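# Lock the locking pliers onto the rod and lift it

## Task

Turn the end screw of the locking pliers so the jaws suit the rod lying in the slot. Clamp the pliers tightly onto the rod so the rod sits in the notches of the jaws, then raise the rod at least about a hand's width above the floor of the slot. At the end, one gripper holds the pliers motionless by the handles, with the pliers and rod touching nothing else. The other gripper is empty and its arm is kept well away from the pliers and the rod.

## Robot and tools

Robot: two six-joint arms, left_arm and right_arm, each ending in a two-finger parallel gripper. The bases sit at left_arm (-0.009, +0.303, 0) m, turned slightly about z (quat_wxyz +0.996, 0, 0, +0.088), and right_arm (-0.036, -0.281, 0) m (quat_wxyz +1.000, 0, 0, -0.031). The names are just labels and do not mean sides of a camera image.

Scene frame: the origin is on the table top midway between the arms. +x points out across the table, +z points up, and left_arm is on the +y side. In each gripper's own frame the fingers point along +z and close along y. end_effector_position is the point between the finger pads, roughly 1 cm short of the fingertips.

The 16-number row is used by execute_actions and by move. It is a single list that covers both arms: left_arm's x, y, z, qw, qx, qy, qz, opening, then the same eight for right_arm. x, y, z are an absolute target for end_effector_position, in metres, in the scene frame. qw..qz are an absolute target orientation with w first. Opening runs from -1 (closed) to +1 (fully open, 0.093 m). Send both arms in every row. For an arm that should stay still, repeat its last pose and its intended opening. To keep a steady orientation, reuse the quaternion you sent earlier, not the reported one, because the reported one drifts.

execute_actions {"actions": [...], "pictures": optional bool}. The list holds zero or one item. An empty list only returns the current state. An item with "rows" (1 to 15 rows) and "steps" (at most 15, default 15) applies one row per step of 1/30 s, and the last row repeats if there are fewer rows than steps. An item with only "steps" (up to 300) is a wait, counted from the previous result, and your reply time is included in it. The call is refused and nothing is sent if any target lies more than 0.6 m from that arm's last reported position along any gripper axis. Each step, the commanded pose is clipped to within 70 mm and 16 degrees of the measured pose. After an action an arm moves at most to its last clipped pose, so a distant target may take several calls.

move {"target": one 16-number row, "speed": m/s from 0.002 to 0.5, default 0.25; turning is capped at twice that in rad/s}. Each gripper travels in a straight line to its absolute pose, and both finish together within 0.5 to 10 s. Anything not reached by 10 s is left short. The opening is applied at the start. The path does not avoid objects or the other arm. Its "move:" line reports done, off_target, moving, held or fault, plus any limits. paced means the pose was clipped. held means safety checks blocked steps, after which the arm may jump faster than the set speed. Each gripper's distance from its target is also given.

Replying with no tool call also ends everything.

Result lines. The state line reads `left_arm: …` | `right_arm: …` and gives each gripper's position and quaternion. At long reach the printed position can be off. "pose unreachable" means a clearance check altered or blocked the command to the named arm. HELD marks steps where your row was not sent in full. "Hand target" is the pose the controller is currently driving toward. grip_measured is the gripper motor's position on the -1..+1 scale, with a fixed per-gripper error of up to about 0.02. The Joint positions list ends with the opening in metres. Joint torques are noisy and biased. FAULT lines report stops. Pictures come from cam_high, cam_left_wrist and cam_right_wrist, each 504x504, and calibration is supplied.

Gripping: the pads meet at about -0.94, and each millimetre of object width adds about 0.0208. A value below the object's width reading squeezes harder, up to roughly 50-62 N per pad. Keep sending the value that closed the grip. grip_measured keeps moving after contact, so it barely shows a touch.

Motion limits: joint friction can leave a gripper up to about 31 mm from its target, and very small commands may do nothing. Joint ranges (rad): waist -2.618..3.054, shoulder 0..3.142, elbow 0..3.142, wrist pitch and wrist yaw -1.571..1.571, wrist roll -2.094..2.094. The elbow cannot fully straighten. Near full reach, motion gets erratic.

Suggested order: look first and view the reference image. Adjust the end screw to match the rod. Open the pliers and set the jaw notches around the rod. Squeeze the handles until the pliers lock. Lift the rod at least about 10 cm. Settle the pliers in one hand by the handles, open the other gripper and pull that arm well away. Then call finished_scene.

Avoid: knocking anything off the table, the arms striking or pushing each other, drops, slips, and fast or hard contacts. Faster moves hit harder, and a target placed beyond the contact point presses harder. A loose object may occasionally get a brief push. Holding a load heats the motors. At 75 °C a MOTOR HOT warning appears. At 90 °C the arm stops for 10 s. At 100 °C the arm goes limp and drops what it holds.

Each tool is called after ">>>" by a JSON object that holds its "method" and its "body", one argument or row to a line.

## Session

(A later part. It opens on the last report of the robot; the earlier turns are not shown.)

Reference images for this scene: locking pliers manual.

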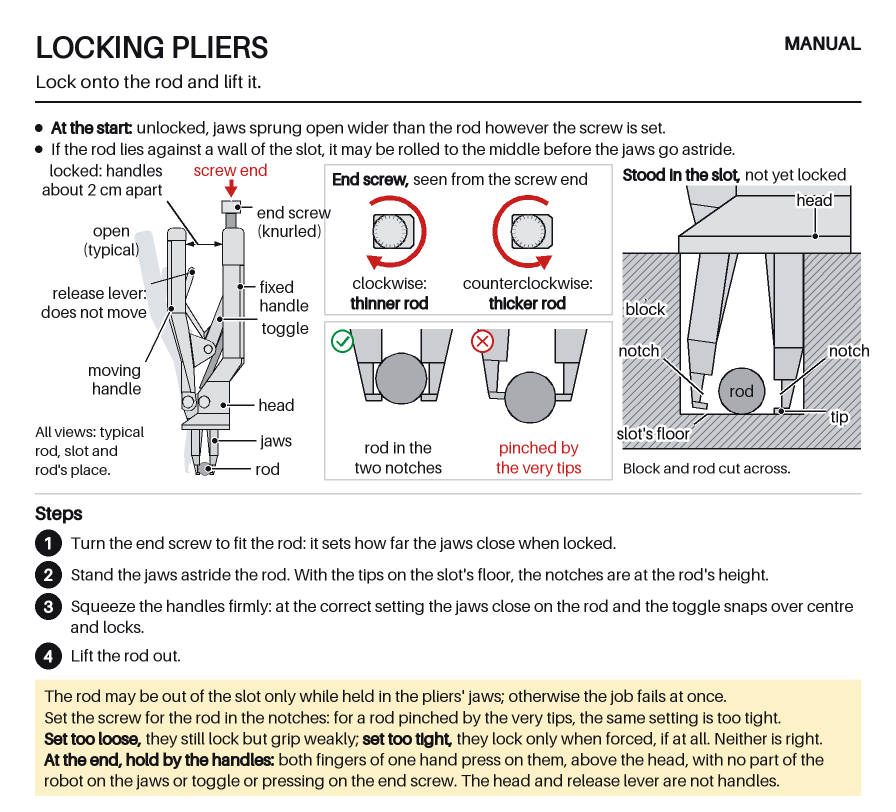

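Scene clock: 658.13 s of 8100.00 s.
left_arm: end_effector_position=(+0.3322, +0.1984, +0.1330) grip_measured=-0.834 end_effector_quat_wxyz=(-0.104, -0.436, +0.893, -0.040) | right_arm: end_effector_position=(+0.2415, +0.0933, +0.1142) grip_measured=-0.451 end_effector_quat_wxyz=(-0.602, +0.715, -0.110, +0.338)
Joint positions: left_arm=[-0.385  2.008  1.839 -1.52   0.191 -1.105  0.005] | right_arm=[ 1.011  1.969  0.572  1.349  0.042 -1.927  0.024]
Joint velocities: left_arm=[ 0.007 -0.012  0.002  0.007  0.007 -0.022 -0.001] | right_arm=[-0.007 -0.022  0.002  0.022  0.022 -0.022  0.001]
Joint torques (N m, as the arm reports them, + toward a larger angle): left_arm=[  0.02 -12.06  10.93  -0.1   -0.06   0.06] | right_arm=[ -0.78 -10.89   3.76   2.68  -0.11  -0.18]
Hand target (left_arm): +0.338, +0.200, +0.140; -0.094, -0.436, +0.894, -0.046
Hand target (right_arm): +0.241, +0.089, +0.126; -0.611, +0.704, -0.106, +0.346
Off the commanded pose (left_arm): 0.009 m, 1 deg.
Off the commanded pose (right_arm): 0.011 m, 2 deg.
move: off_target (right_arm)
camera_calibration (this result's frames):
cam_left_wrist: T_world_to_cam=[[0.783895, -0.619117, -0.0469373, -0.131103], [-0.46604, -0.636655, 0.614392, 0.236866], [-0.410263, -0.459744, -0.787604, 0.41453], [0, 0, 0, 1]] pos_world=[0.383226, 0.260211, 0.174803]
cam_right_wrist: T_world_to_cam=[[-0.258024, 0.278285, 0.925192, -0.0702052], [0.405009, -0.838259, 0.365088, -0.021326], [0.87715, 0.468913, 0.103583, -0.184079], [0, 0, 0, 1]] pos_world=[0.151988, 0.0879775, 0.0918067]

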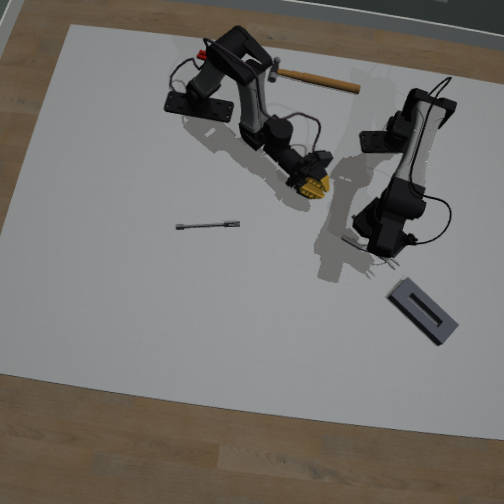

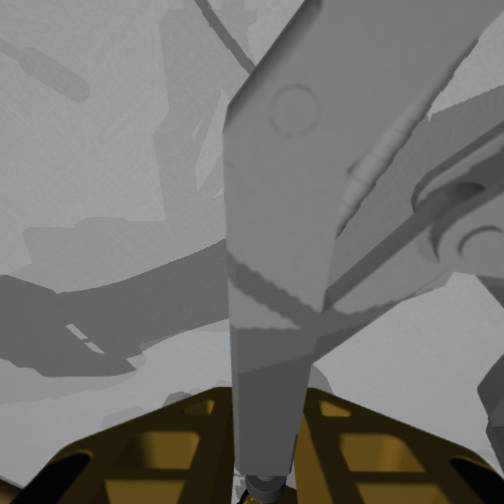

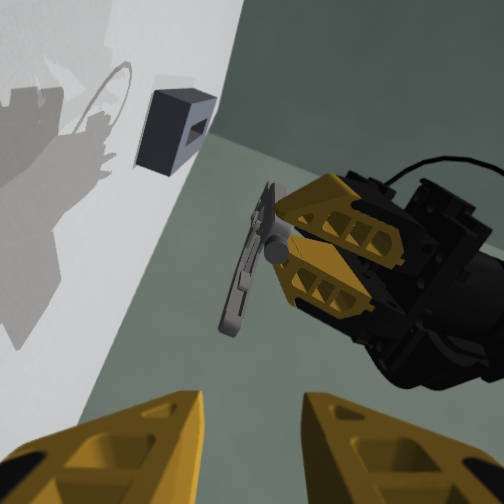

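>>> {"method": "move", "body": {
  "target": [0.338,0.200,0.035,0,-0.438,0.899,0,-0.9,0.23,0.07,0.125,0.634,-0.317,0.637,0.302,-0.9],
  "speed": 0.15
}}

>>> {"method": "move", "body": {
  "target": [0.338,0.200,0.05,0.12,-0.434,0.891,0.057,-0.67,0.23,0.07,0.125,0.634,-0.317,0.637,0.302,-0.9],
  "speed": 0.05
}}

>>> {"method": "move", "body": {
  "target": [0.39,0.265,0.17,0.233,-0.423,0.868,0.113,-0.67,0.23,0.07,0.125,0.634,-0.317,0.637,0.302,-0.9],
  "speed": 0.04
}}

Scene clock: 672.23 s of 8100.00 s.
left_arm: end_effector_position=(+0.3419, +0.1996, +0.0346) grip_measured=-0.834 end_effector_quat_wxyz=(-0.011, -0.438, +0.899, -0.001) | right_arm: end_effector_position=(+0.2301, +0.0751, +0.1146) grip_measured=-0.899 end_effector_quat_wxyz=(+0.624, -0.328, +0.644, +0.296)
Joint positions: left_arm=[-0.457  1.996  1.446 -1.035  0.016 -1.188  0.005] | right_arm=[ 1.002  1.927  0.482  1.4    0.026 -0.026  0.002]
Joint velocities: left_arm=[-0.002 -0.022 -0.007  0.022 -0.022 -0.007  0.001] | right_arm=[-0.002 -0.012 -0.012  0.051 -0.007  0.037 -0.   ]
Joint torques (N m, as the arm reports them, + toward a larger angle): left_arm=[ -1.05 -13.54   5.57   0.43  -0.29  -0.04] | right_arm=[ -0.85 -10.2    3.42   2.73  -0.06  -0.06]
Hand target (left_arm): +0.340, +0.199, +0.036; -0.002, -0.438, +0.899, +0.000
Hand target (right_arm): +0.230, +0.070, +0.125; +0.634, -0.317, +0.637, +0.302
Off the commanded pose (left_arm): 0.004 m, 1 deg.
Off the commanded pose (right_arm): 0.012 m, 2 deg.
move: off_target (right_arm)
camera_calibration (this result's frames):
cam_left_wrist: T_world_to_cam=[[0.788737, -0.61375, -0.0347241, -0.145658], [-0.538467, -0.717032, 0.442627, 0.349377], [-0.29656, -0.330418, -0.896033, 0.280602], [0, 0, 0, 1]] pos_world=[0.386229, 0.253833, 0.0917272]
cam_right_wrist: T_world_to_cam=[[0.801245, -0.596037, 0.0524097, -0.146458], [-0.242262, -0.403263, -0.882433, 0.227133], [0.547098, 0.694348, -0.467509, -0.0411143], [0, 0, 0, 1]] pos_world=[0.194868, 0.0328479, 0.188885]

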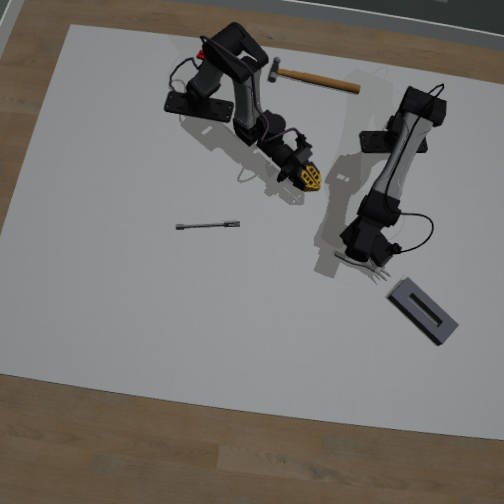

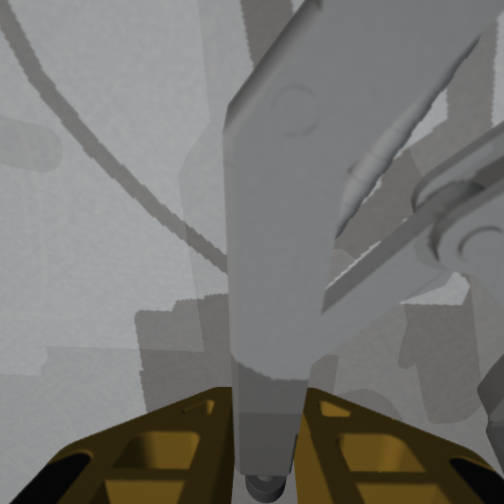

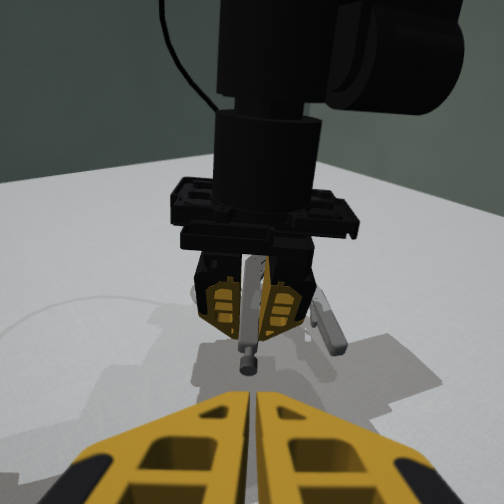

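Scene clock: 675.33 s of 8100.00 s.
left_arm: end_effector_position=(+0.3400, +0.1981, +0.0489) grip_measured=-0.670 end_effector_quat_wxyz=(+0.107, -0.433, +0.893, +0.056) | right_arm: end_effector_position=(+0.2301, +0.0751, +0.1149) grip_measured=-0.899 end_effector_quat_wxyz=(+0.624, -0.327, +0.644, +0.297)
Joint positions: left_arm=[-0.578  1.911  1.364 -0.966 -0.235 -1.297  0.013] | right_arm=[ 1.002  1.927  0.482  1.401  0.026 -0.024  0.002]
Joint velocities: left_arm=[-0.017 -0.002 -0.007 -0.095 -0.066  0.037 -0.001] | right_arm=[ 0.002 -0.007  0.007 -0.066 -0.051 -0.081 -0.   ]
Joint torques (N m, as the arm reports them, + toward a larger angle): left_arm=[ -0.9  -12.87   5.47   0.58  -0.49  -0.05] | right_arm=[ -0.77 -10.09   3.38   2.72  -0.05  -0.07]
Hand target (left_arm): +0.337, +0.199, +0.050; +0.117, -0.434, +0.891, +0.057
Hand target (right_arm): +0.230, +0.070, +0.125; +0.634, -0.317, +0.637, +0.302
Off the commanded pose (left_arm): 0.003 m, 2 deg.
Off the commanded pose (right_arm): 0.011 m, 2 deg.
move: off_target (right_arm)
camera_calibration (this result's frames):
cam_left_wrist: T_world_to_cam=[[0.790512, -0.611548, -0.0331491, -0.145778], [-0.594908, -0.77961, 0.195688, 0.384599], [-0.145516, -0.134973, -0.980106, 0.206411], [0, 0, 0, 1]] pos_world=[0.374077, 0.238547, 0.122211]
cam_right_wrist: T_world_to_cam=[[0.801237, -0.596212, 0.0504976, -0.146237], [-0.243032, -0.401399, -0.883071, 0.227494], [0.546767, 0.695277, -0.466514, -0.0411037], [0, 0, 0, 1]] pos_world=[0.194933, 0.0327057, 0.189103]

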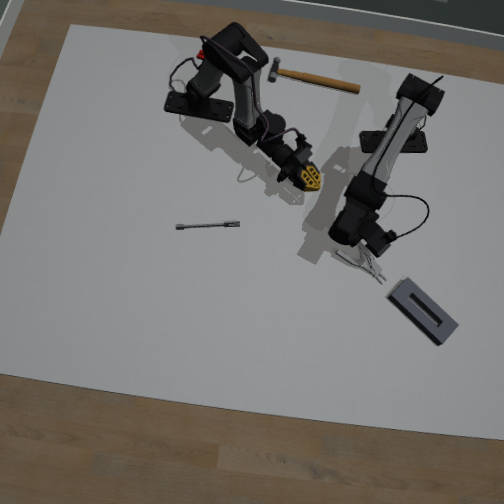

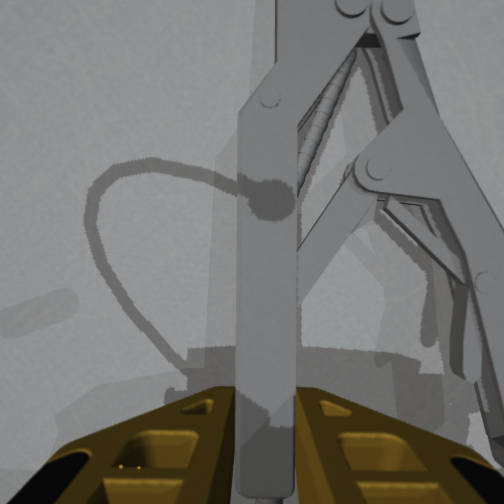

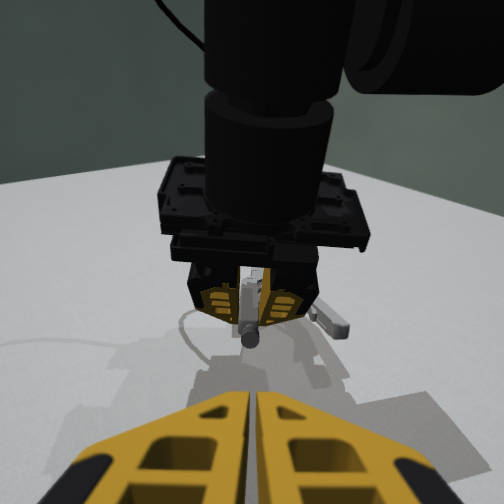

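Scene clock: 679.30 s of 8100.00 s.
left_arm: end_effector_position=(+0.3819, +0.2615, +0.1531) grip_measured=-0.670 end_effector_quat_wxyz=(+0.212, -0.419, +0.875, +0.121) | right_arm: end_effector_position=(+0.2301, +0.0751, +0.1149) grip_measured=-0.899 end_effector_quat_wxyz=(+0.624, -0.327, +0.644, +0.297)
Joint positions: left_arm=[-0.478  1.87   1.665 -1.206 -0.468 -1.157  0.013] | right_arm=[ 1.002  1.927  0.482  1.401  0.026 -0.024  0.002]
Joint velocities: left_arm=[-0.002 -0.007 -0.012 -0.125 -0.139  0.022  0.001] | right_arm=[-0.002  0.012 -0.017 -0.007 -0.007  0.007 -0.001]
Joint torques (N m, as the arm reports them, + toward a larger angle): left_arm=[  0.42 -13.15  11.43   0.62  -0.71   0.09] | right_arm=[ -0.71 -10.07   3.41   2.73  -0.05  -0.05]
Hand target (left_arm): +0.387, +0.267, +0.171; +0.234, -0.423, +0.868, +0.116
Hand target (right_arm): +0.230, +0.070, +0.125; +0.634, -0.317, +0.637, +0.302
Off the commanded pose (left_arm): 0.019 m, 3 deg.
Off the commanded pose (right_arm): 0.011 m, 2 deg.
move: off_target (left_arm, right_arm)
camera_calibration (this result's frames):
cam_left_wrist: T_world_to_cam=[[0.792677, -0.607036, -0.0563075, -0.135143], [-0.609518, -0.790989, -0.0531377, 0.485205], [-0.0122821, 0.0764415, -0.996998, 0.219651], [0, 0, 0, 1]] pos_world=[0.405564, 0.284965, 0.237165]
cam_right_wrist: T_world_to_cam=[[0.801242, -0.596237, 0.050117, -0.146193], [-0.243305, -0.401189, -0.883091, 0.227543], [0.546638, 0.695376, -0.466517, -0.0410811], [0, 0, 0, 1]] pos_world=[0.194955, 0.032689, 0.189103]

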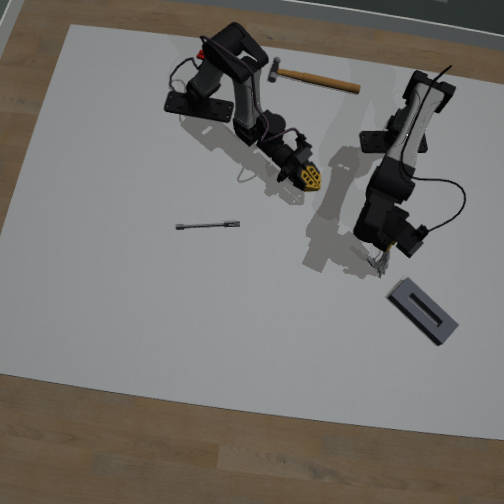

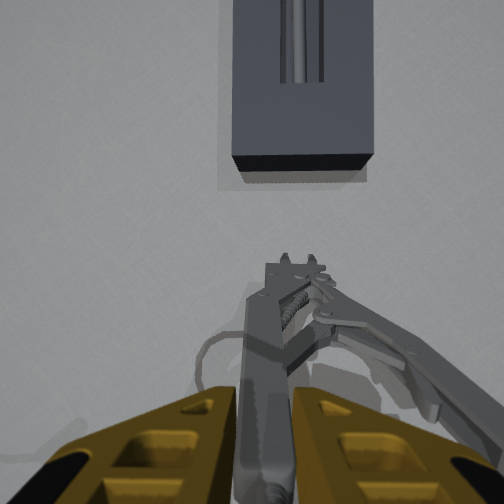

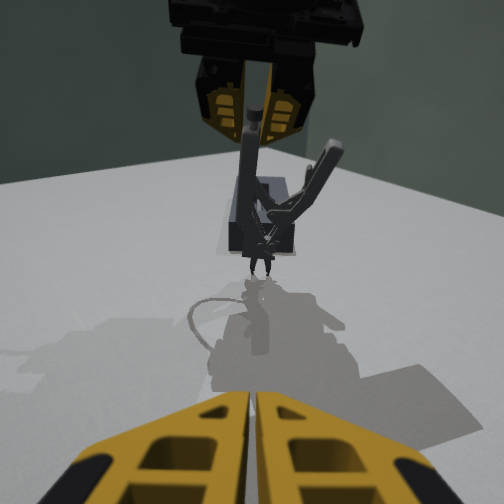

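>>> {"method": "move", "body": {
  "target": [0.408,0.288,0.172,0.233,-0.423,0.868,0.113,-0.67,0.23,0.07,0.125,0.634,-0.317,0.637,0.302,-0.9],
  "speed": 0.02
}}

Scene clock: 684.33 s of 8100.00 s.
left_arm: end_effector_position=(+0.3965, +0.2861, +0.1656) grip_measured=-0.670 end_effector_quat_wxyz=(+0.218, -0.420, +0.873, +0.120) | right_arm: end_effector_position=(+0.2301, +0.0751, +0.1149) grip_measured=-0.899 end_effector_quat_wxyz=(+0.624, -0.327, +0.644, +0.297)
Joint positions: left_arm=[-0.405  1.884  1.726 -1.207 -0.462 -1.076  0.013] | right_arm=[ 1.002  1.927  0.482  1.401  0.026 -0.024  0.002]
Joint velocities: left_arm=[ 0.007  0.007 -0.002 -0.037 -0.022 -0.051  0.001] | right_arm=[-0.002  0.002 -0.012  0.007 -0.022 -0.037  0.001]
Joint torques (N m, as the arm reports them, + toward a larger angle): left_arm=[  0.43 -10.56  11.64   1.04  -0.55   0.11] | right_arm=[ -0.81 -10.13   3.4    2.72  -0.05  -0.05]
Hand target (left_arm): +0.407, +0.289, +0.173; +0.234, -0.423, +0.868, +0.114
Hand target (right_arm): +0.230, +0.070, +0.125; +0.634, -0.317, +0.637, +0.302
Off the commanded pose (left_arm): 0.013 m, 2 deg.
Off the commanded pose (right_arm): 0.011 m, 2 deg.
move: off_target (left_arm, right_arm)
camera_calibration (this result's frames):
cam_left_wrist: T_world_to_cam=[[0.793659, -0.606355, -0.0493824, -0.132762], [-0.608362, -0.791132, -0.0632892, 0.515487], [-0.000692243, 0.0802724, -0.996773, 0.22461], [0, 0, 0, 1]] pos_world=[0.419126, 0.309287, 0.249953]
cam_right_wrist: T_world_to_cam=[[0.801242, -0.596237, 0.050117, -0.146193], [-0.243305, -0.401189, -0.883091, 0.227543], [0.546638, 0.695376, -0.466517, -0.0410811], [0, 0, 0, 1]] pos_world=[0.194955, 0.032689, 0.189103]

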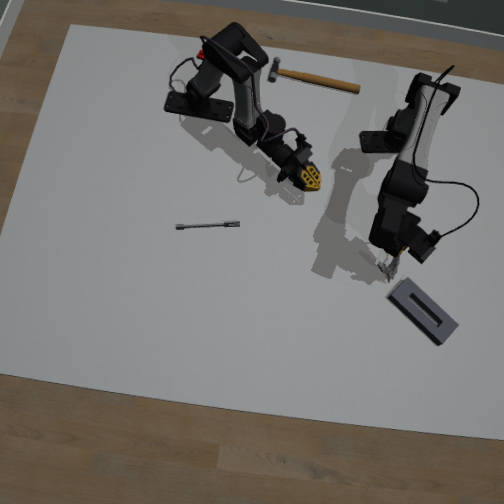

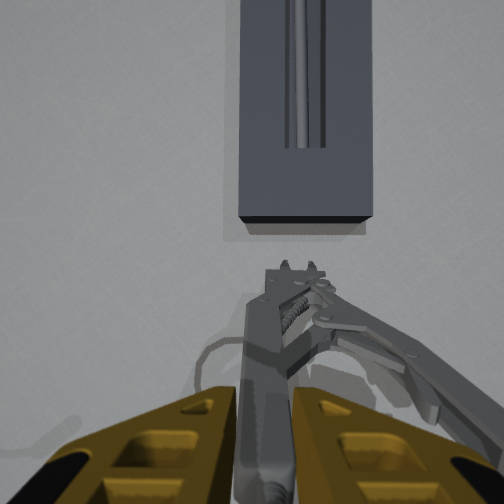

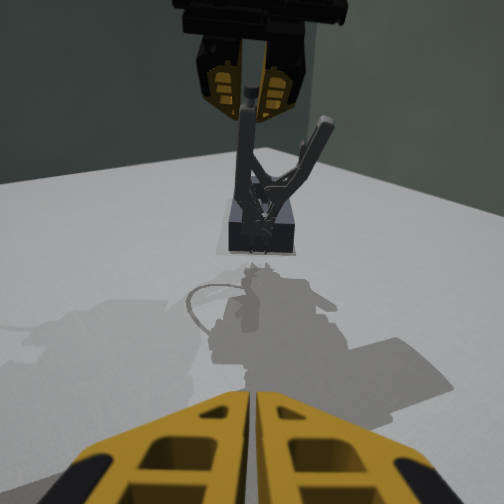

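>>> {"method": "execute_actions", "body": {
  "actions": [
    {"rows":[[0.408,0.288,0.172,0.233,-0.423,0.868,0.113,-0.75,0.23,0.07,0.125,0.634,-0.317,0.637,0.302,-0.9],[0.408,0.288,0.172,0.233,-0.423,0.868,0.113,-0.85,0.23,0.07,0.125,0.634,-0.317,0.637,0.302,-0.9]],"steps":8}
  ],
  "pictures": false
}}

>>> {"method": "move", "body": {
  "target": [0.408,0.288,0.235,0.140,-0.433,0.888,0.068,-0.85,0.293,0.14,0.117,0.634,-0.317,0.637,0.302,-0.9],
  "speed": 0.1
}}

>>> {"method": "move", "body": {
  "target": [0.493,0.406,0.235,0.140,-0.433,0.888,0.068,-0.85,0.293,0.14,0.117,0.634,-0.317,0.637,0.302,-0.9],
  "speed": 0.1
}}

Scene clock: 688.50 s of 8100.00 s.
left_arm: end_effector_position=(+0.3965, +0.2859, +0.1655) grip_measured=-0.823 end_effector_quat_wxyz=(+0.217, -0.419, +0.873, +0.120) | right_arm: end_effector_position=(+0.2301, +0.0751, +0.1149) grip_measured=-0.899 end_effector_quat_wxyz=(+0.624, -0.327, +0.644, +0.297)
Joint positions: left_arm=[-0.405  1.884  1.726 -1.207 -0.46  -1.075  0.006] | right_arm=[ 1.002  1.927  0.482  1.401  0.026 -0.024  0.002]
Joint velocities: left_arm=[ 0.017 -0.017 -0.007  0.022 -0.007  0.007  0.   ] | right_arm=[-0.027 -0.007  0.007 -0.022 -0.051  0.037  0.001]
Joint torques (N m, as the arm reports them, + toward a larger angle): left_arm=[  0.39 -10.33  11.93   0.97  -0.54   0.12] | right_arm=[ -0.76 -10.1    3.4    2.72  -0.05  -0.07]
Hand target (left_arm): +0.407, +0.288, +0.172; +0.233, -0.423, +0.868, +0.113
Hand target (right_arm): +0.230, +0.070, +0.125; +0.634, -0.317, +0.637, +0.302
Off the commanded pose (left_arm): 0.013 m, 2 deg.
Off the commanded pose (right_arm): 0.011 m, 2 deg.
Steps of this call (steps 1 to 117: nothing new was sent; steps 118 to 125: all 8 steps of this action). Readings (end_effector_position):
118: left_arm (+0.3965, +0.2861, +0.1655) | right_arm (+0.2301, +0.0751, +0.1149)
119: left_arm (+0.3965, +0.2861, +0.1655) | right_arm (+0.2301, +0.0751, +0.1149)
121: left_arm (+0.3965, +0.2859, +0.1655) | right_arm (+0.2301, +0.0751, +0.1149)
125: the state above

Scene clock: 690.13 s of 8100.00 s.
left_arm: end_effector_position=(+0.4035, +0.2858, +0.2259) grip_measured=-0.823 end_effector_quat_wxyz=(+0.160, -0.426, +0.889, +0.057) | right_arm: end_effector_position=(+0.2874, +0.1387, +0.1180) grip_measured=-0.899 end_effector_quat_wxyz=(+0.636, -0.318, +0.635, +0.300)
Joint positions: left_arm=[-0.33   2.01   2.198 -1.552 -0.274 -1.018  0.006] | right_arm=[ 0.981  2.127  0.849  1.269  0.014 -0.024  0.002]
Joint velocities: left_arm=[-0.007 -0.022  0.012 -0.081  0.022 -0.066 -0.001] | right_arm=[-0.012  0.002  0.007  0.022 -0.022  0.037 -0.   ]
Joint torques (N m, as the arm reports them, + toward a larger angle): left_arm=[  0.34 -12.39  10.8    0.81  -0.37   0.1 ] | right_arm=[-0.87 -9.54  6.93  2.34 -0.12 -0.06]
Hand target (left_arm): +0.407, +0.289, +0.235; +0.171, -0.427, +0.887, +0.051
Hand target (right_arm): +0.292, +0.141, +0.116; +0.634, -0.317, +0.637, +0.302
Off the commanded pose (left_arm): 0.010 m, 3 deg.
Off the commanded pose (right_arm): 0.006 m, 0 deg.
joint sent to its limit (left arm) — the command would take joint 4 (wrist pitch) past its lower limit, so that joint was sent only as far as its limit.
move: off_target (left_arm)
camera_calibration (this result's frames):
cam_left_wrist: T_world_to_cam=[[0.782878, -0.622082, 0.0107532, -0.140297], [-0.619844, -0.778334, 0.0999503, 0.487457], [-0.0538077, -0.0849142, -0.994934, 0.353021], [0, 0, 0, 1]] pos_world=[0.430978, 0.322105, 0.30402]
cam_right_wrist: T_world_to_cam=[[0.795202, -0.604305, 0.049691, -0.151446], [-0.228688, -0.374807, -0.898455, 0.263718], [0.561566, 0.703089, -0.436245, -0.124085], [0, 0, 0, 1]] pos_world=[0.250421, 0.0945663, 0.190333]

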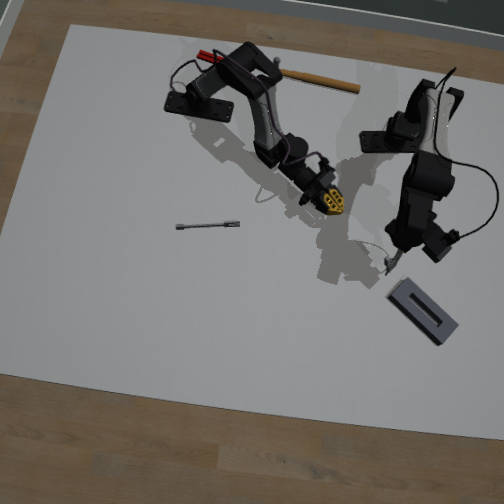

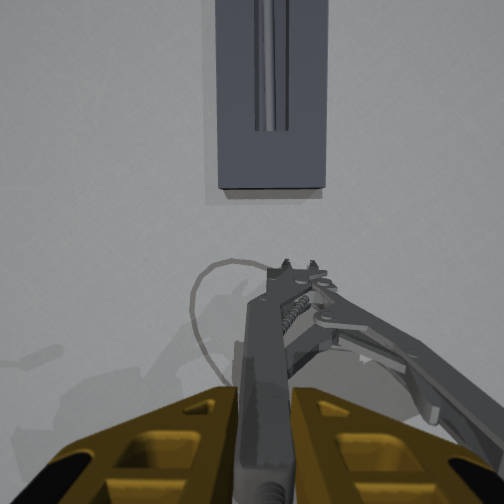

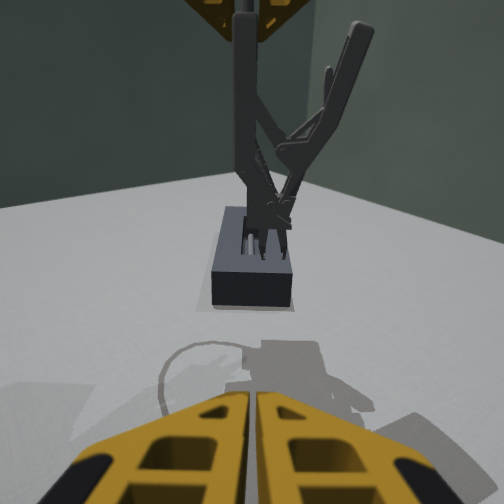

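Scene clock: 692.00 s of 8100.00 s.
left_arm: end_effector_position=(+0.4879, +0.4062, +0.2299) grip_measured=-0.823 end_effector_quat_wxyz=(+0.226, -0.419, +0.878, +0.050) | right_arm: end_effector_position=(+0.2883, +0.1380, +0.1172) grip_measured=-0.899 end_effector_quat_wxyz=(+0.635, -0.319, +0.636, +0.300)
Joint positions: left_arm=[-0.049  2.361  2.751 -1.553 -0.232 -0.715  0.006] | right_arm=[ 0.978  2.127  0.849  1.265  0.01  -0.024  0.002]
Joint velocities: left_arm=[-0.017 -0.007  0.027 -0.037 -0.037  0.066  0.001] | right_arm=[-0.012  0.007  0.002 -0.022 -0.081 -0.051 -0.   ]
Joint torques (N m, as the arm reports them, + toward a larger angle): left_arm=[  0.01 -14.45  10.64   1.31  -0.33   0.12] | right_arm=[-0.76 -9.83  6.91  2.35 -0.14 -0.05]
Hand target (left_arm): +0.490, +0.408, +0.236; +0.237, -0.416, +0.877, +0.049
Hand target (right_arm): +0.293, +0.140, +0.117; +0.634, -0.317, +0.637, +0.302
Off the commanded pose (left_arm): 0.007 m, 10 deg.
Off the commanded pose (right_arm): 0.005 m, 0 deg.
joint sent to its limit (left arm) — the command would take joint 4 (wrist pitch) past its lower limit, so that joint was sent only as far as its limit.
move: off_target (left_arm)
camera_calibration (this result's frames):
cam_left_wrist: T_world_to_cam=[[0.769624, -0.63366, 0.0784447, -0.135917], [-0.634551, -0.772711, -0.0162024, 0.664662], [0.070882, -0.0373074, -0.996787, 0.29204], [0, 0, 0, 1]] pos_world=[0.505666, 0.438362, 0.312533]
cam_right_wrist: T_world_to_cam=[[0.795537, -0.603868, 0.0496343, -0.152731], [-0.230449, -0.377318, -0.896953, 0.26359], [0.560369, 0.702121, -0.439332, -0.123622], [0, 0, 0, 1]] pos_world=[0.251521, 0.0940256, 0.189697]

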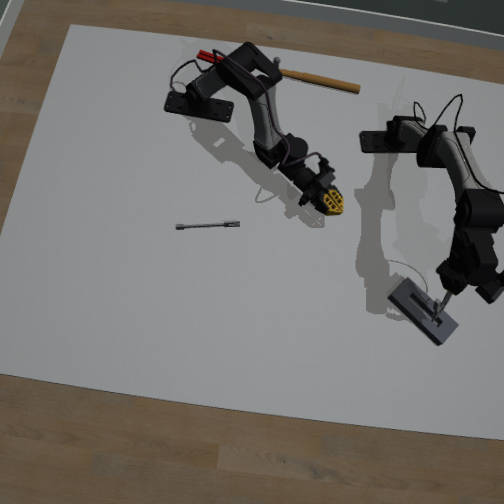

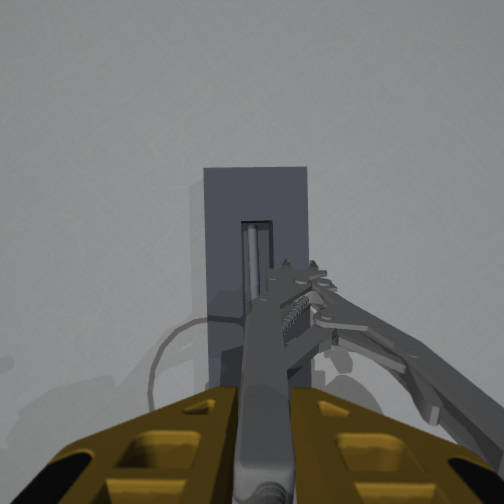

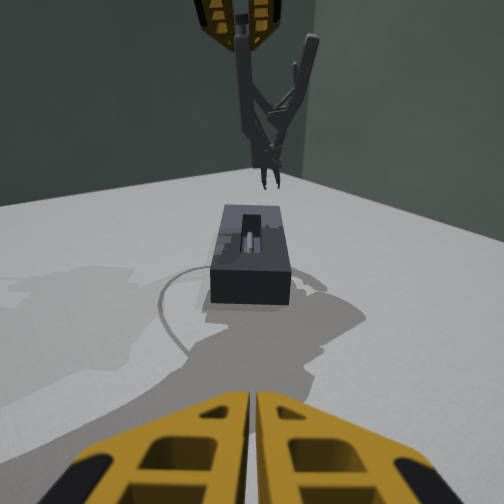

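>>> {"method": "move", "body": {
  "target": [0.473,0.384,0.212,0.233,-0.423,0.868,0.113,-0.85,0.293,0.14,0.117,0.634,-0.317,0.637,0.302,-0.9],
  "speed": 0.05
}}

Scene clock: 695.63 s of 8100.00 s.
left_arm: end_effector_position=(+0.4723, +0.3841, +0.2041) grip_measured=-0.823 end_effector_quat_wxyz=(+0.213, -0.420, +0.875, +0.111) | right_arm: end_effector_position=(+0.2883, +0.1380, +0.1172) grip_measured=-0.899 end_effector_quat_wxyz=(+0.635, -0.319, +0.636, +0.300)
Joint positions: left_arm=[-0.136  2.217  2.381 -1.413 -0.371 -0.794  0.006] | right_arm=[ 0.978  2.127  0.849  1.265  0.01  -0.024  0.002]
Joint velocities: left_arm=[-0.002 -0.022 -0.002  0.007  0.051 -0.037 -0.001] | right_arm=[-0.017  0.012 -0.017 -0.007  0.007 -0.007  0.   ]
Joint torques (N m, as the arm reports them, + toward a larger angle): left_arm=[ -0.89 -16.73   6.29   1.4   -0.56  -0.05] | right_arm=[-0.86 -9.83  6.83  2.34 -0.13 -0.07]
Hand target (left_arm): +0.474, +0.384, +0.212; +0.231, -0.424, +0.869, +0.112
Hand target (right_arm): +0.293, +0.140, +0.117; +0.634, -0.317, +0.637, +0.302
Off the commanded pose (left_arm): 0.008 m, 2 deg.
Off the commanded pose (right_arm): 0.005 m, 0 deg.
move: done
camera_calibration (this result's frames):
cam_left_wrist: T_world_to_cam=[[0.79174, -0.609643, -0.038507, -0.131717], [-0.610855, -0.790356, -0.0468445, 0.639094], [-0.00187584, 0.0606109, -0.99816, 0.263579], [0, 0, 0, 1]] pos_world=[0.495173, 0.408835, 0.28796]
cam_right_wrist: T_world_to_cam=[[0.795768, -0.603565, 0.0496293, -0.152774], [-0.230309, -0.377404, -0.896953, 0.263565], [0.560099, 0.702336, -0.439332, -0.123573], [0, 0, 0, 1]] pos_world=[0.251487, 0.094051, 0.189697]

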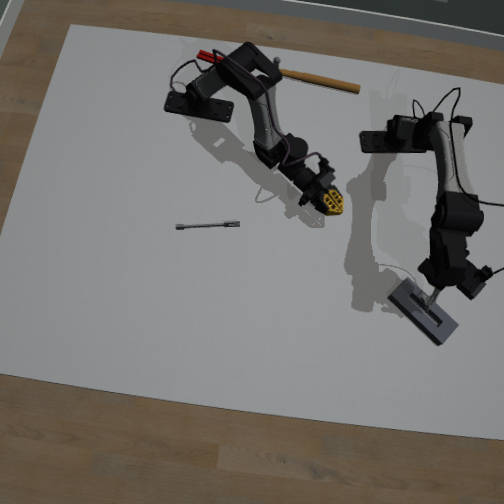

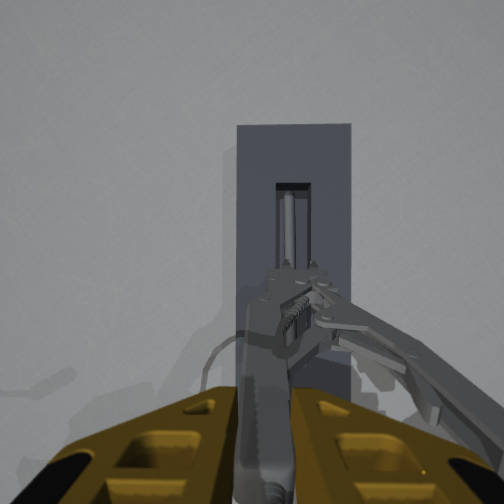

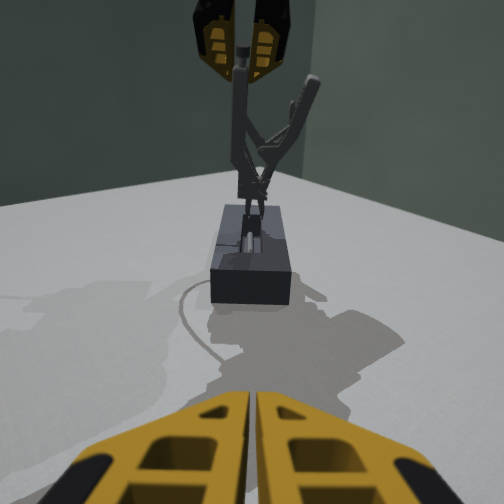

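>>> {"method": "zoom_image", "body": {
  "camera": "cam_right_wrist",
  "region": [200,150,310,270]
}}

>>> {"method": "zoom_image", "body": {
  "camera": "cam_left_wrist",
  "region": [230,170,370,310]
}}

Region (200, 150, 310, 270) of cam_right_wrist's 504x504 image, scaled by 4.200, with more detail than that image has; it fills the left 462 columns of this view, and the rest is white.

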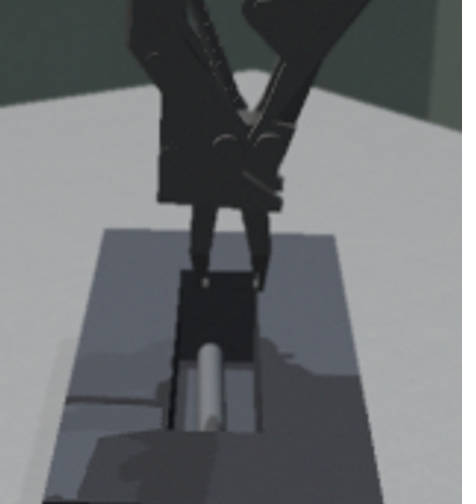

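Region (230, 170, 370, 310) of cam_left_wrist's 504x504 image, scaled by 3.600, with more detail than that image has.

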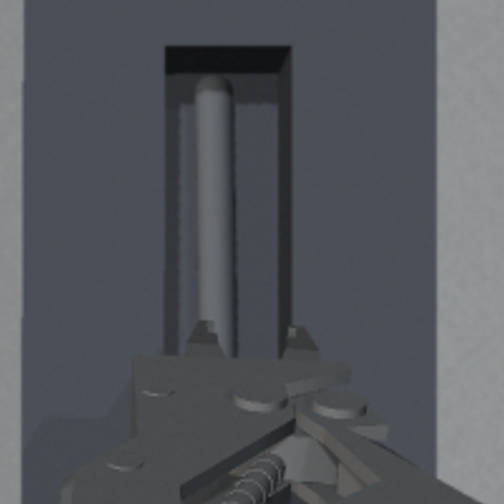

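>>> {"method": "move", "body": {
  "target": [0.467,0.388,0.208,0.233,-0.423,0.868,0.113,-0.85,0.293,0.14,0.117,0.634,-0.317,0.637,0.302,-0.9],
  "speed": 0.02
}}

>>> {"method": "zoom_image", "body": {
  "camera": "cam_left_wrist",
  "region": [230,170,370,310]
}}

>>> {"method": "zoom_image", "body": {
  "camera": "cam_right_wrist",
  "region": [200,150,310,270]
}}

Scene clock: 703.20 s of 8100.00 s.
left_arm: end_effector_position=(+0.4660, +0.3841, +0.2006) grip_measured=-0.823 end_effector_quat_wxyz=(+0.215, -0.421, +0.874, +0.111) | right_arm: end_effector_position=(+0.2883, +0.1380, +0.1171) grip_measured=-0.899 end_effector_quat_wxyz=(+0.635, -0.319, +0.636, +0.300)
Joint positions: left_arm=[-0.136  2.161  2.272 -1.356 -0.373 -0.795  0.006] | right_arm=[ 0.978  2.127  0.849  1.265  0.01  -0.024  0.002]
Joint velocities: left_arm=[ 0.012  0.002 -0.012 -0.051  0.037 -0.051 -0.002] | right_arm=[ 0.007  0.007 -0.012 -0.007 -0.081 -0.022  0.   ]
Joint torques (N m, as the arm reports them, + toward a larger angle): left_arm=[ -0.01 -16.39   6.18   1.4   -0.55   0.05] | right_arm=[-0.81 -9.82  6.86  2.33 -0.12 -0.06]
Hand target (left_arm): +0.467, +0.388, +0.208; +0.232, -0.423, +0.868, +0.113
Hand target (right_arm): +0.293, +0.140, +0.117; +0.634, -0.317, +0.637, +0.302
Off the commanded pose (left_arm): 0.008 m, 2 deg.
Off the commanded pose (right_arm): 0.005 m, 0 deg.
move: done
camera_calibration (this result's frames):
cam_left_wrist: T_world_to_cam=[[0.792671, -0.608564, -0.0363837, -0.128075], [-0.609647, -0.791051, -0.0506823, 0.635562], [0.00206205, 0.0623556, -0.998052, 0.257584], [0, 0, 0, 1]] pos_world=[0.488458, 0.408759, 0.284634]
cam_right_wrist: T_world_to_cam=[[0.795779, -0.60355, 0.0496269, -0.152775], [-0.230517, -0.377675, -0.896785, 0.263559], [0.559997, 0.702203, -0.439675, -0.123525], [0, 0, 0, 1]] pos_world=[0.251503, 0.0940719, 0.189627]

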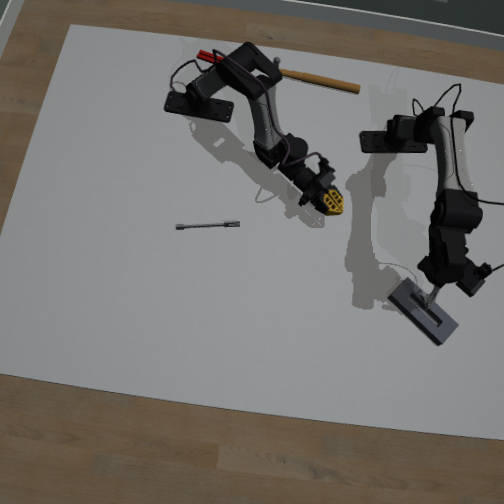

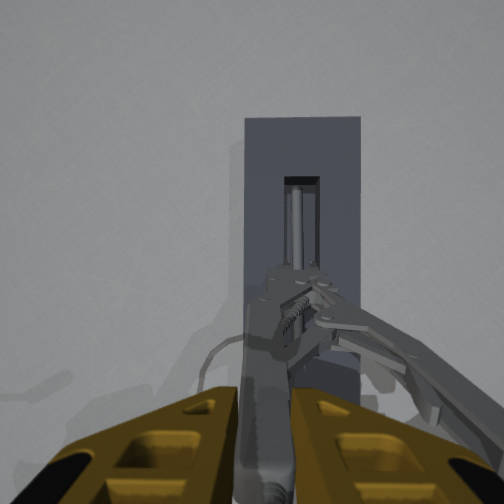

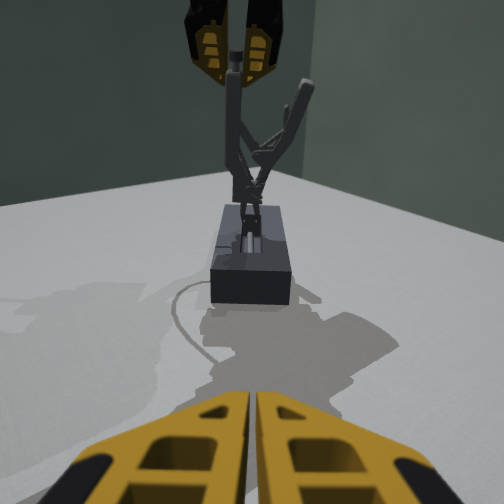

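Region (230, 170, 370, 310) of cam_left_wrist's 504x504 image, scaled by 3.600, with more detail than that image has.

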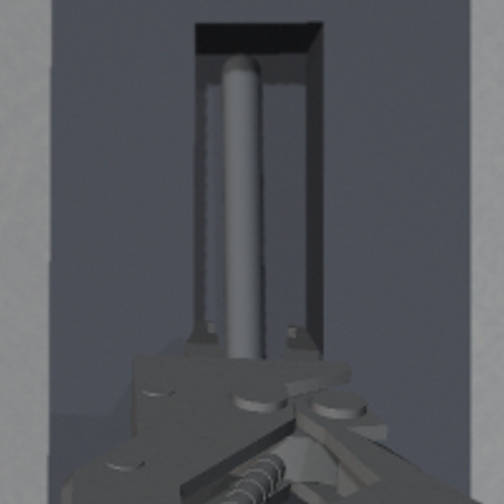

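Region (200, 150, 310, 270) of cam_right_wrist's 504x504 image, scaled by 4.200, with more detail than that image has; it fills the left 462 columns of this view, and the rest is white.

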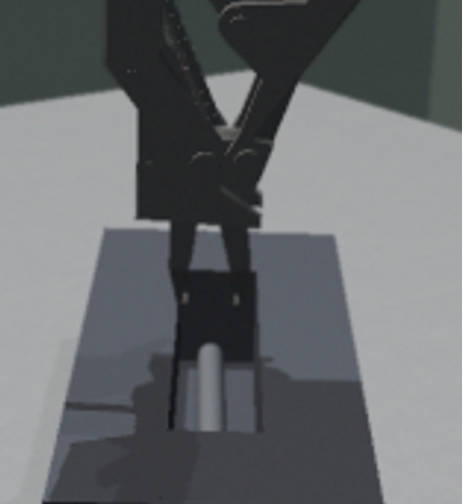

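>>> {"method": "move", "body": {
  "target": [0.468,0.385,0.19,0.233,-0.423,0.868,0.113,-0.85,0.293,0.14,0.117,0.634,-0.317,0.637,0.302,-0.9],
  "speed": 0.015
}}

>>> {"method": "zoom_image", "body": {
  "camera": "cam_right_wrist",
  "region": [200,150,310,270]
}}

Scene clock: 707.23 s of 8100.00 s.
left_arm: end_effector_position=(+0.4678, +0.3842, +0.1831) grip_measured=-0.823 end_effector_quat_wxyz=(+0.216, -0.421, +0.874, +0.111) | right_arm: end_effector_position=(+0.2883, +0.1380, +0.1171) grip_measured=-0.899 end_effector_quat_wxyz=(+0.635, -0.319, +0.636, +0.300)
Joint positions: left_arm=[-0.136  2.137  2.158 -1.265 -0.373 -0.795  0.006] | right_arm=[ 0.978  2.127  0.849  1.265  0.01  -0.024  0.002]
Joint velocities: left_arm=[-0.002 -0.007  0.002 -0.037 -0.007  0.037  0.001] | right_arm=[ 0.002  0.012 -0.007 -0.007 -0.007 -0.051 -0.001]
Joint torques (N m, as the arm reports them, + toward a larger angle): left_arm=[ -0.6  -16.26   6.62   1.39  -0.56  -0.03] | right_arm=[-0.87 -9.84  6.85  2.33 -0.13 -0.07]
Hand target (left_arm): +0.468, +0.385, +0.190; +0.232, -0.423, +0.868, +0.113
Hand target (right_arm): +0.293, +0.140, +0.117; +0.634, -0.317, +0.637, +0.302
Off the commanded pose (left_arm): 0.007 m, 2 deg.
Off the commanded pose (right_arm): 0.005 m, 0 deg.
move: done
camera_calibration (this result's frames):
cam_left_wrist: T_world_to_cam=[[0.792839, -0.60845, -0.034566, -0.130524], [-0.609413, -0.791102, -0.0526712, 0.636163], [0.0047026, 0.0628247, -0.998013, 0.238702], [0, 0, 0, 1]] pos_world=[0.490048, 0.408856, 0.267224]
cam_right_wrist: T_world_to_cam=[[0.795779, -0.60355, 0.0496269, -0.152775], [-0.230517, -0.377675, -0.896785, 0.263559], [0.559997, 0.702203, -0.439675, -0.123525], [0, 0, 0, 1]] pos_world=[0.251503, 0.0940719, 0.189627]

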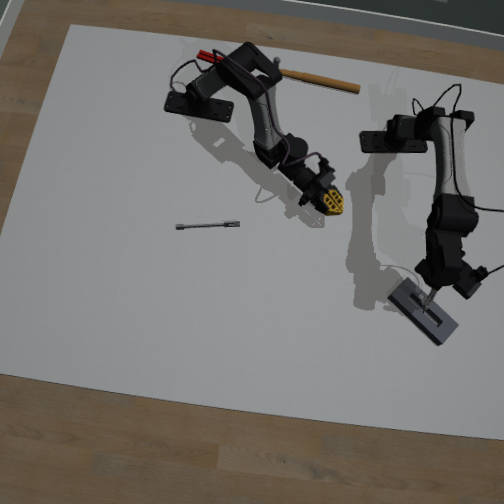

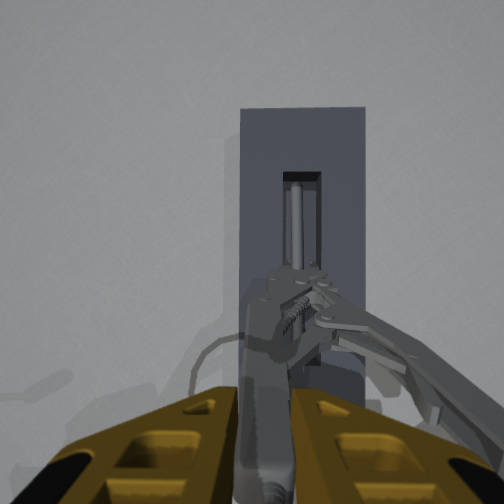

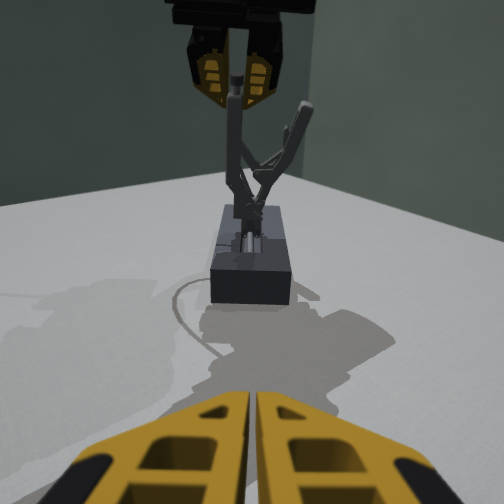

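Region (200, 150, 310, 270) of cam_right_wrist's 504x504 image, scaled by 4.200, with more detail than that image has; it fills the left 462 columns of this view, and the rest is white.

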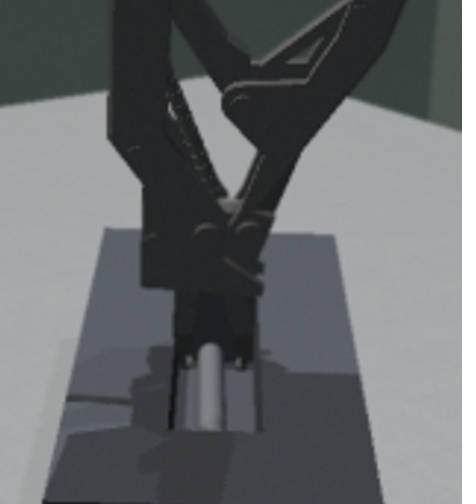

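>>> {"method": "move", "body": {
  "target": [0.468,0.385,0.168,0.233,-0.423,0.868,0.113,-0.85,0.293,0.14,0.117,0.634,-0.317,0.637,0.302,-0.9],
  "speed": 0.015
}}

>>> {"method": "zoom_image", "body": {
  "camera": "cam_right_wrist",
  "region": [190,80,350,270]
}}

Scene clock: 711.20 s of 8100.00 s.
left_arm: end_effector_position=(+0.4672, +0.3839, +0.1663) grip_measured=-0.823 end_effector_quat_wxyz=(+0.220, -0.421, +0.873, +0.108) | right_arm: end_effector_position=(+0.2883, +0.1380, +0.1171) grip_measured=-0.899 end_effector_quat_wxyz=(+0.635, -0.319, +0.636, +0.300)
Joint positions: left_arm=[-0.136  2.104  2.037 -1.168 -0.371 -0.795  0.006] | right_arm=[ 0.978  2.127  0.849  1.265  0.01  -0.024  0.002]
Joint velocities: left_arm=[-0.007  0.007 -0.007 -0.007  0.037 -0.022 -0.   ] | right_arm=[-0.017  0.002 -0.002  0.007  0.007 -0.066 -0.   ]
Joint torques (N m, as the arm reports them, + toward a larger angle): left_arm=[ -0.56 -15.37   6.23   1.46  -0.61  -0.02] | right_arm=[-0.85 -9.83  6.86  2.35 -0.13 -0.07]
Hand target (left_arm): +0.468, +0.385, +0.168; +0.232, -0.423, +0.868, +0.113
Hand target (right_arm): +0.293, +0.140, +0.117; +0.634, -0.317, +0.637, +0.302
Off the commanded pose (left_arm): 0.002 m, 2 deg.
Off the commanded pose (right_arm): 0.005 m, 0 deg.
move: done
camera_calibration (this result's frames):
cam_left_wrist: T_world_to_cam=[[0.792645, -0.609097, -0.0267402, -0.131835], [-0.609541, -0.790746, -0.0563956, 0.635158], [0.0132057, 0.0610009, -0.99805, 0.218676], [0, 0, 0, 1]] pos_world=[0.488765, 0.408609, 0.250544]
cam_right_wrist: T_world_to_cam=[[0.795779, -0.60355, 0.0496269, -0.152775], [-0.230517, -0.377675, -0.896785, 0.263559], [0.559997, 0.702203, -0.439675, -0.123525], [0, 0, 0, 1]] pos_world=[0.251503, 0.0940719, 0.189627]

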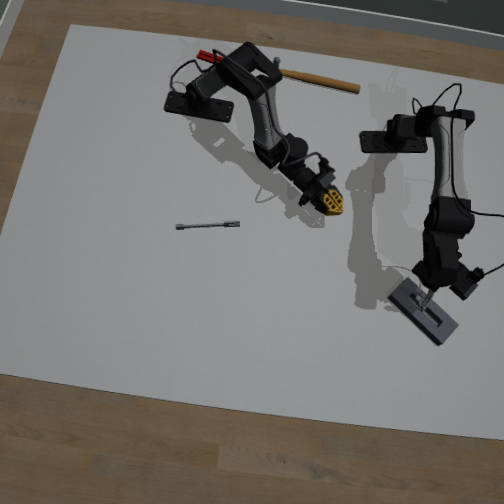

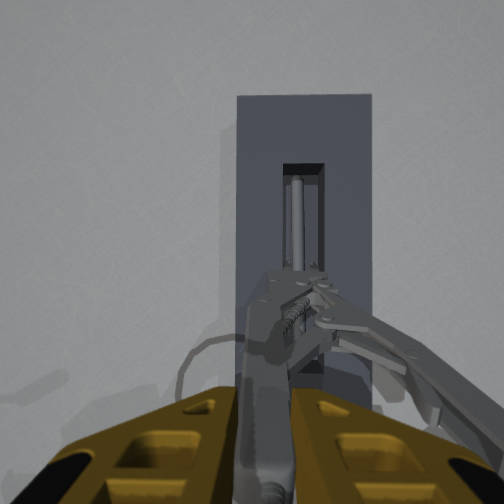

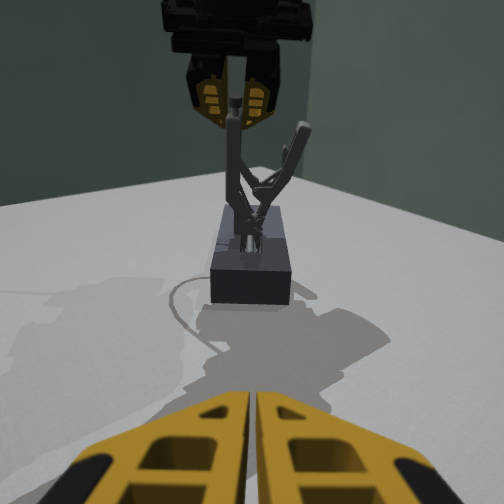

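Region (190, 80, 350, 270) of cam_right_wrist's 504x504 image, scaled by 2.653, with more detail than that image has; it fills the left 424 columns of this view, and the rest is white.

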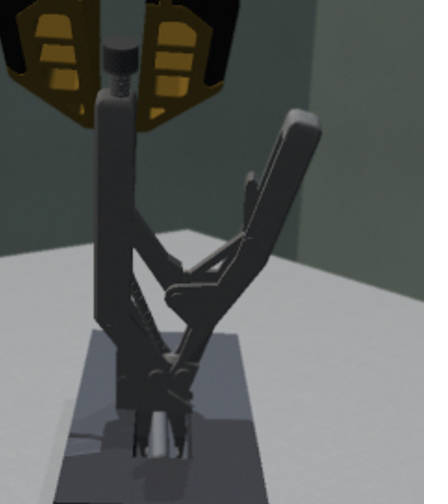

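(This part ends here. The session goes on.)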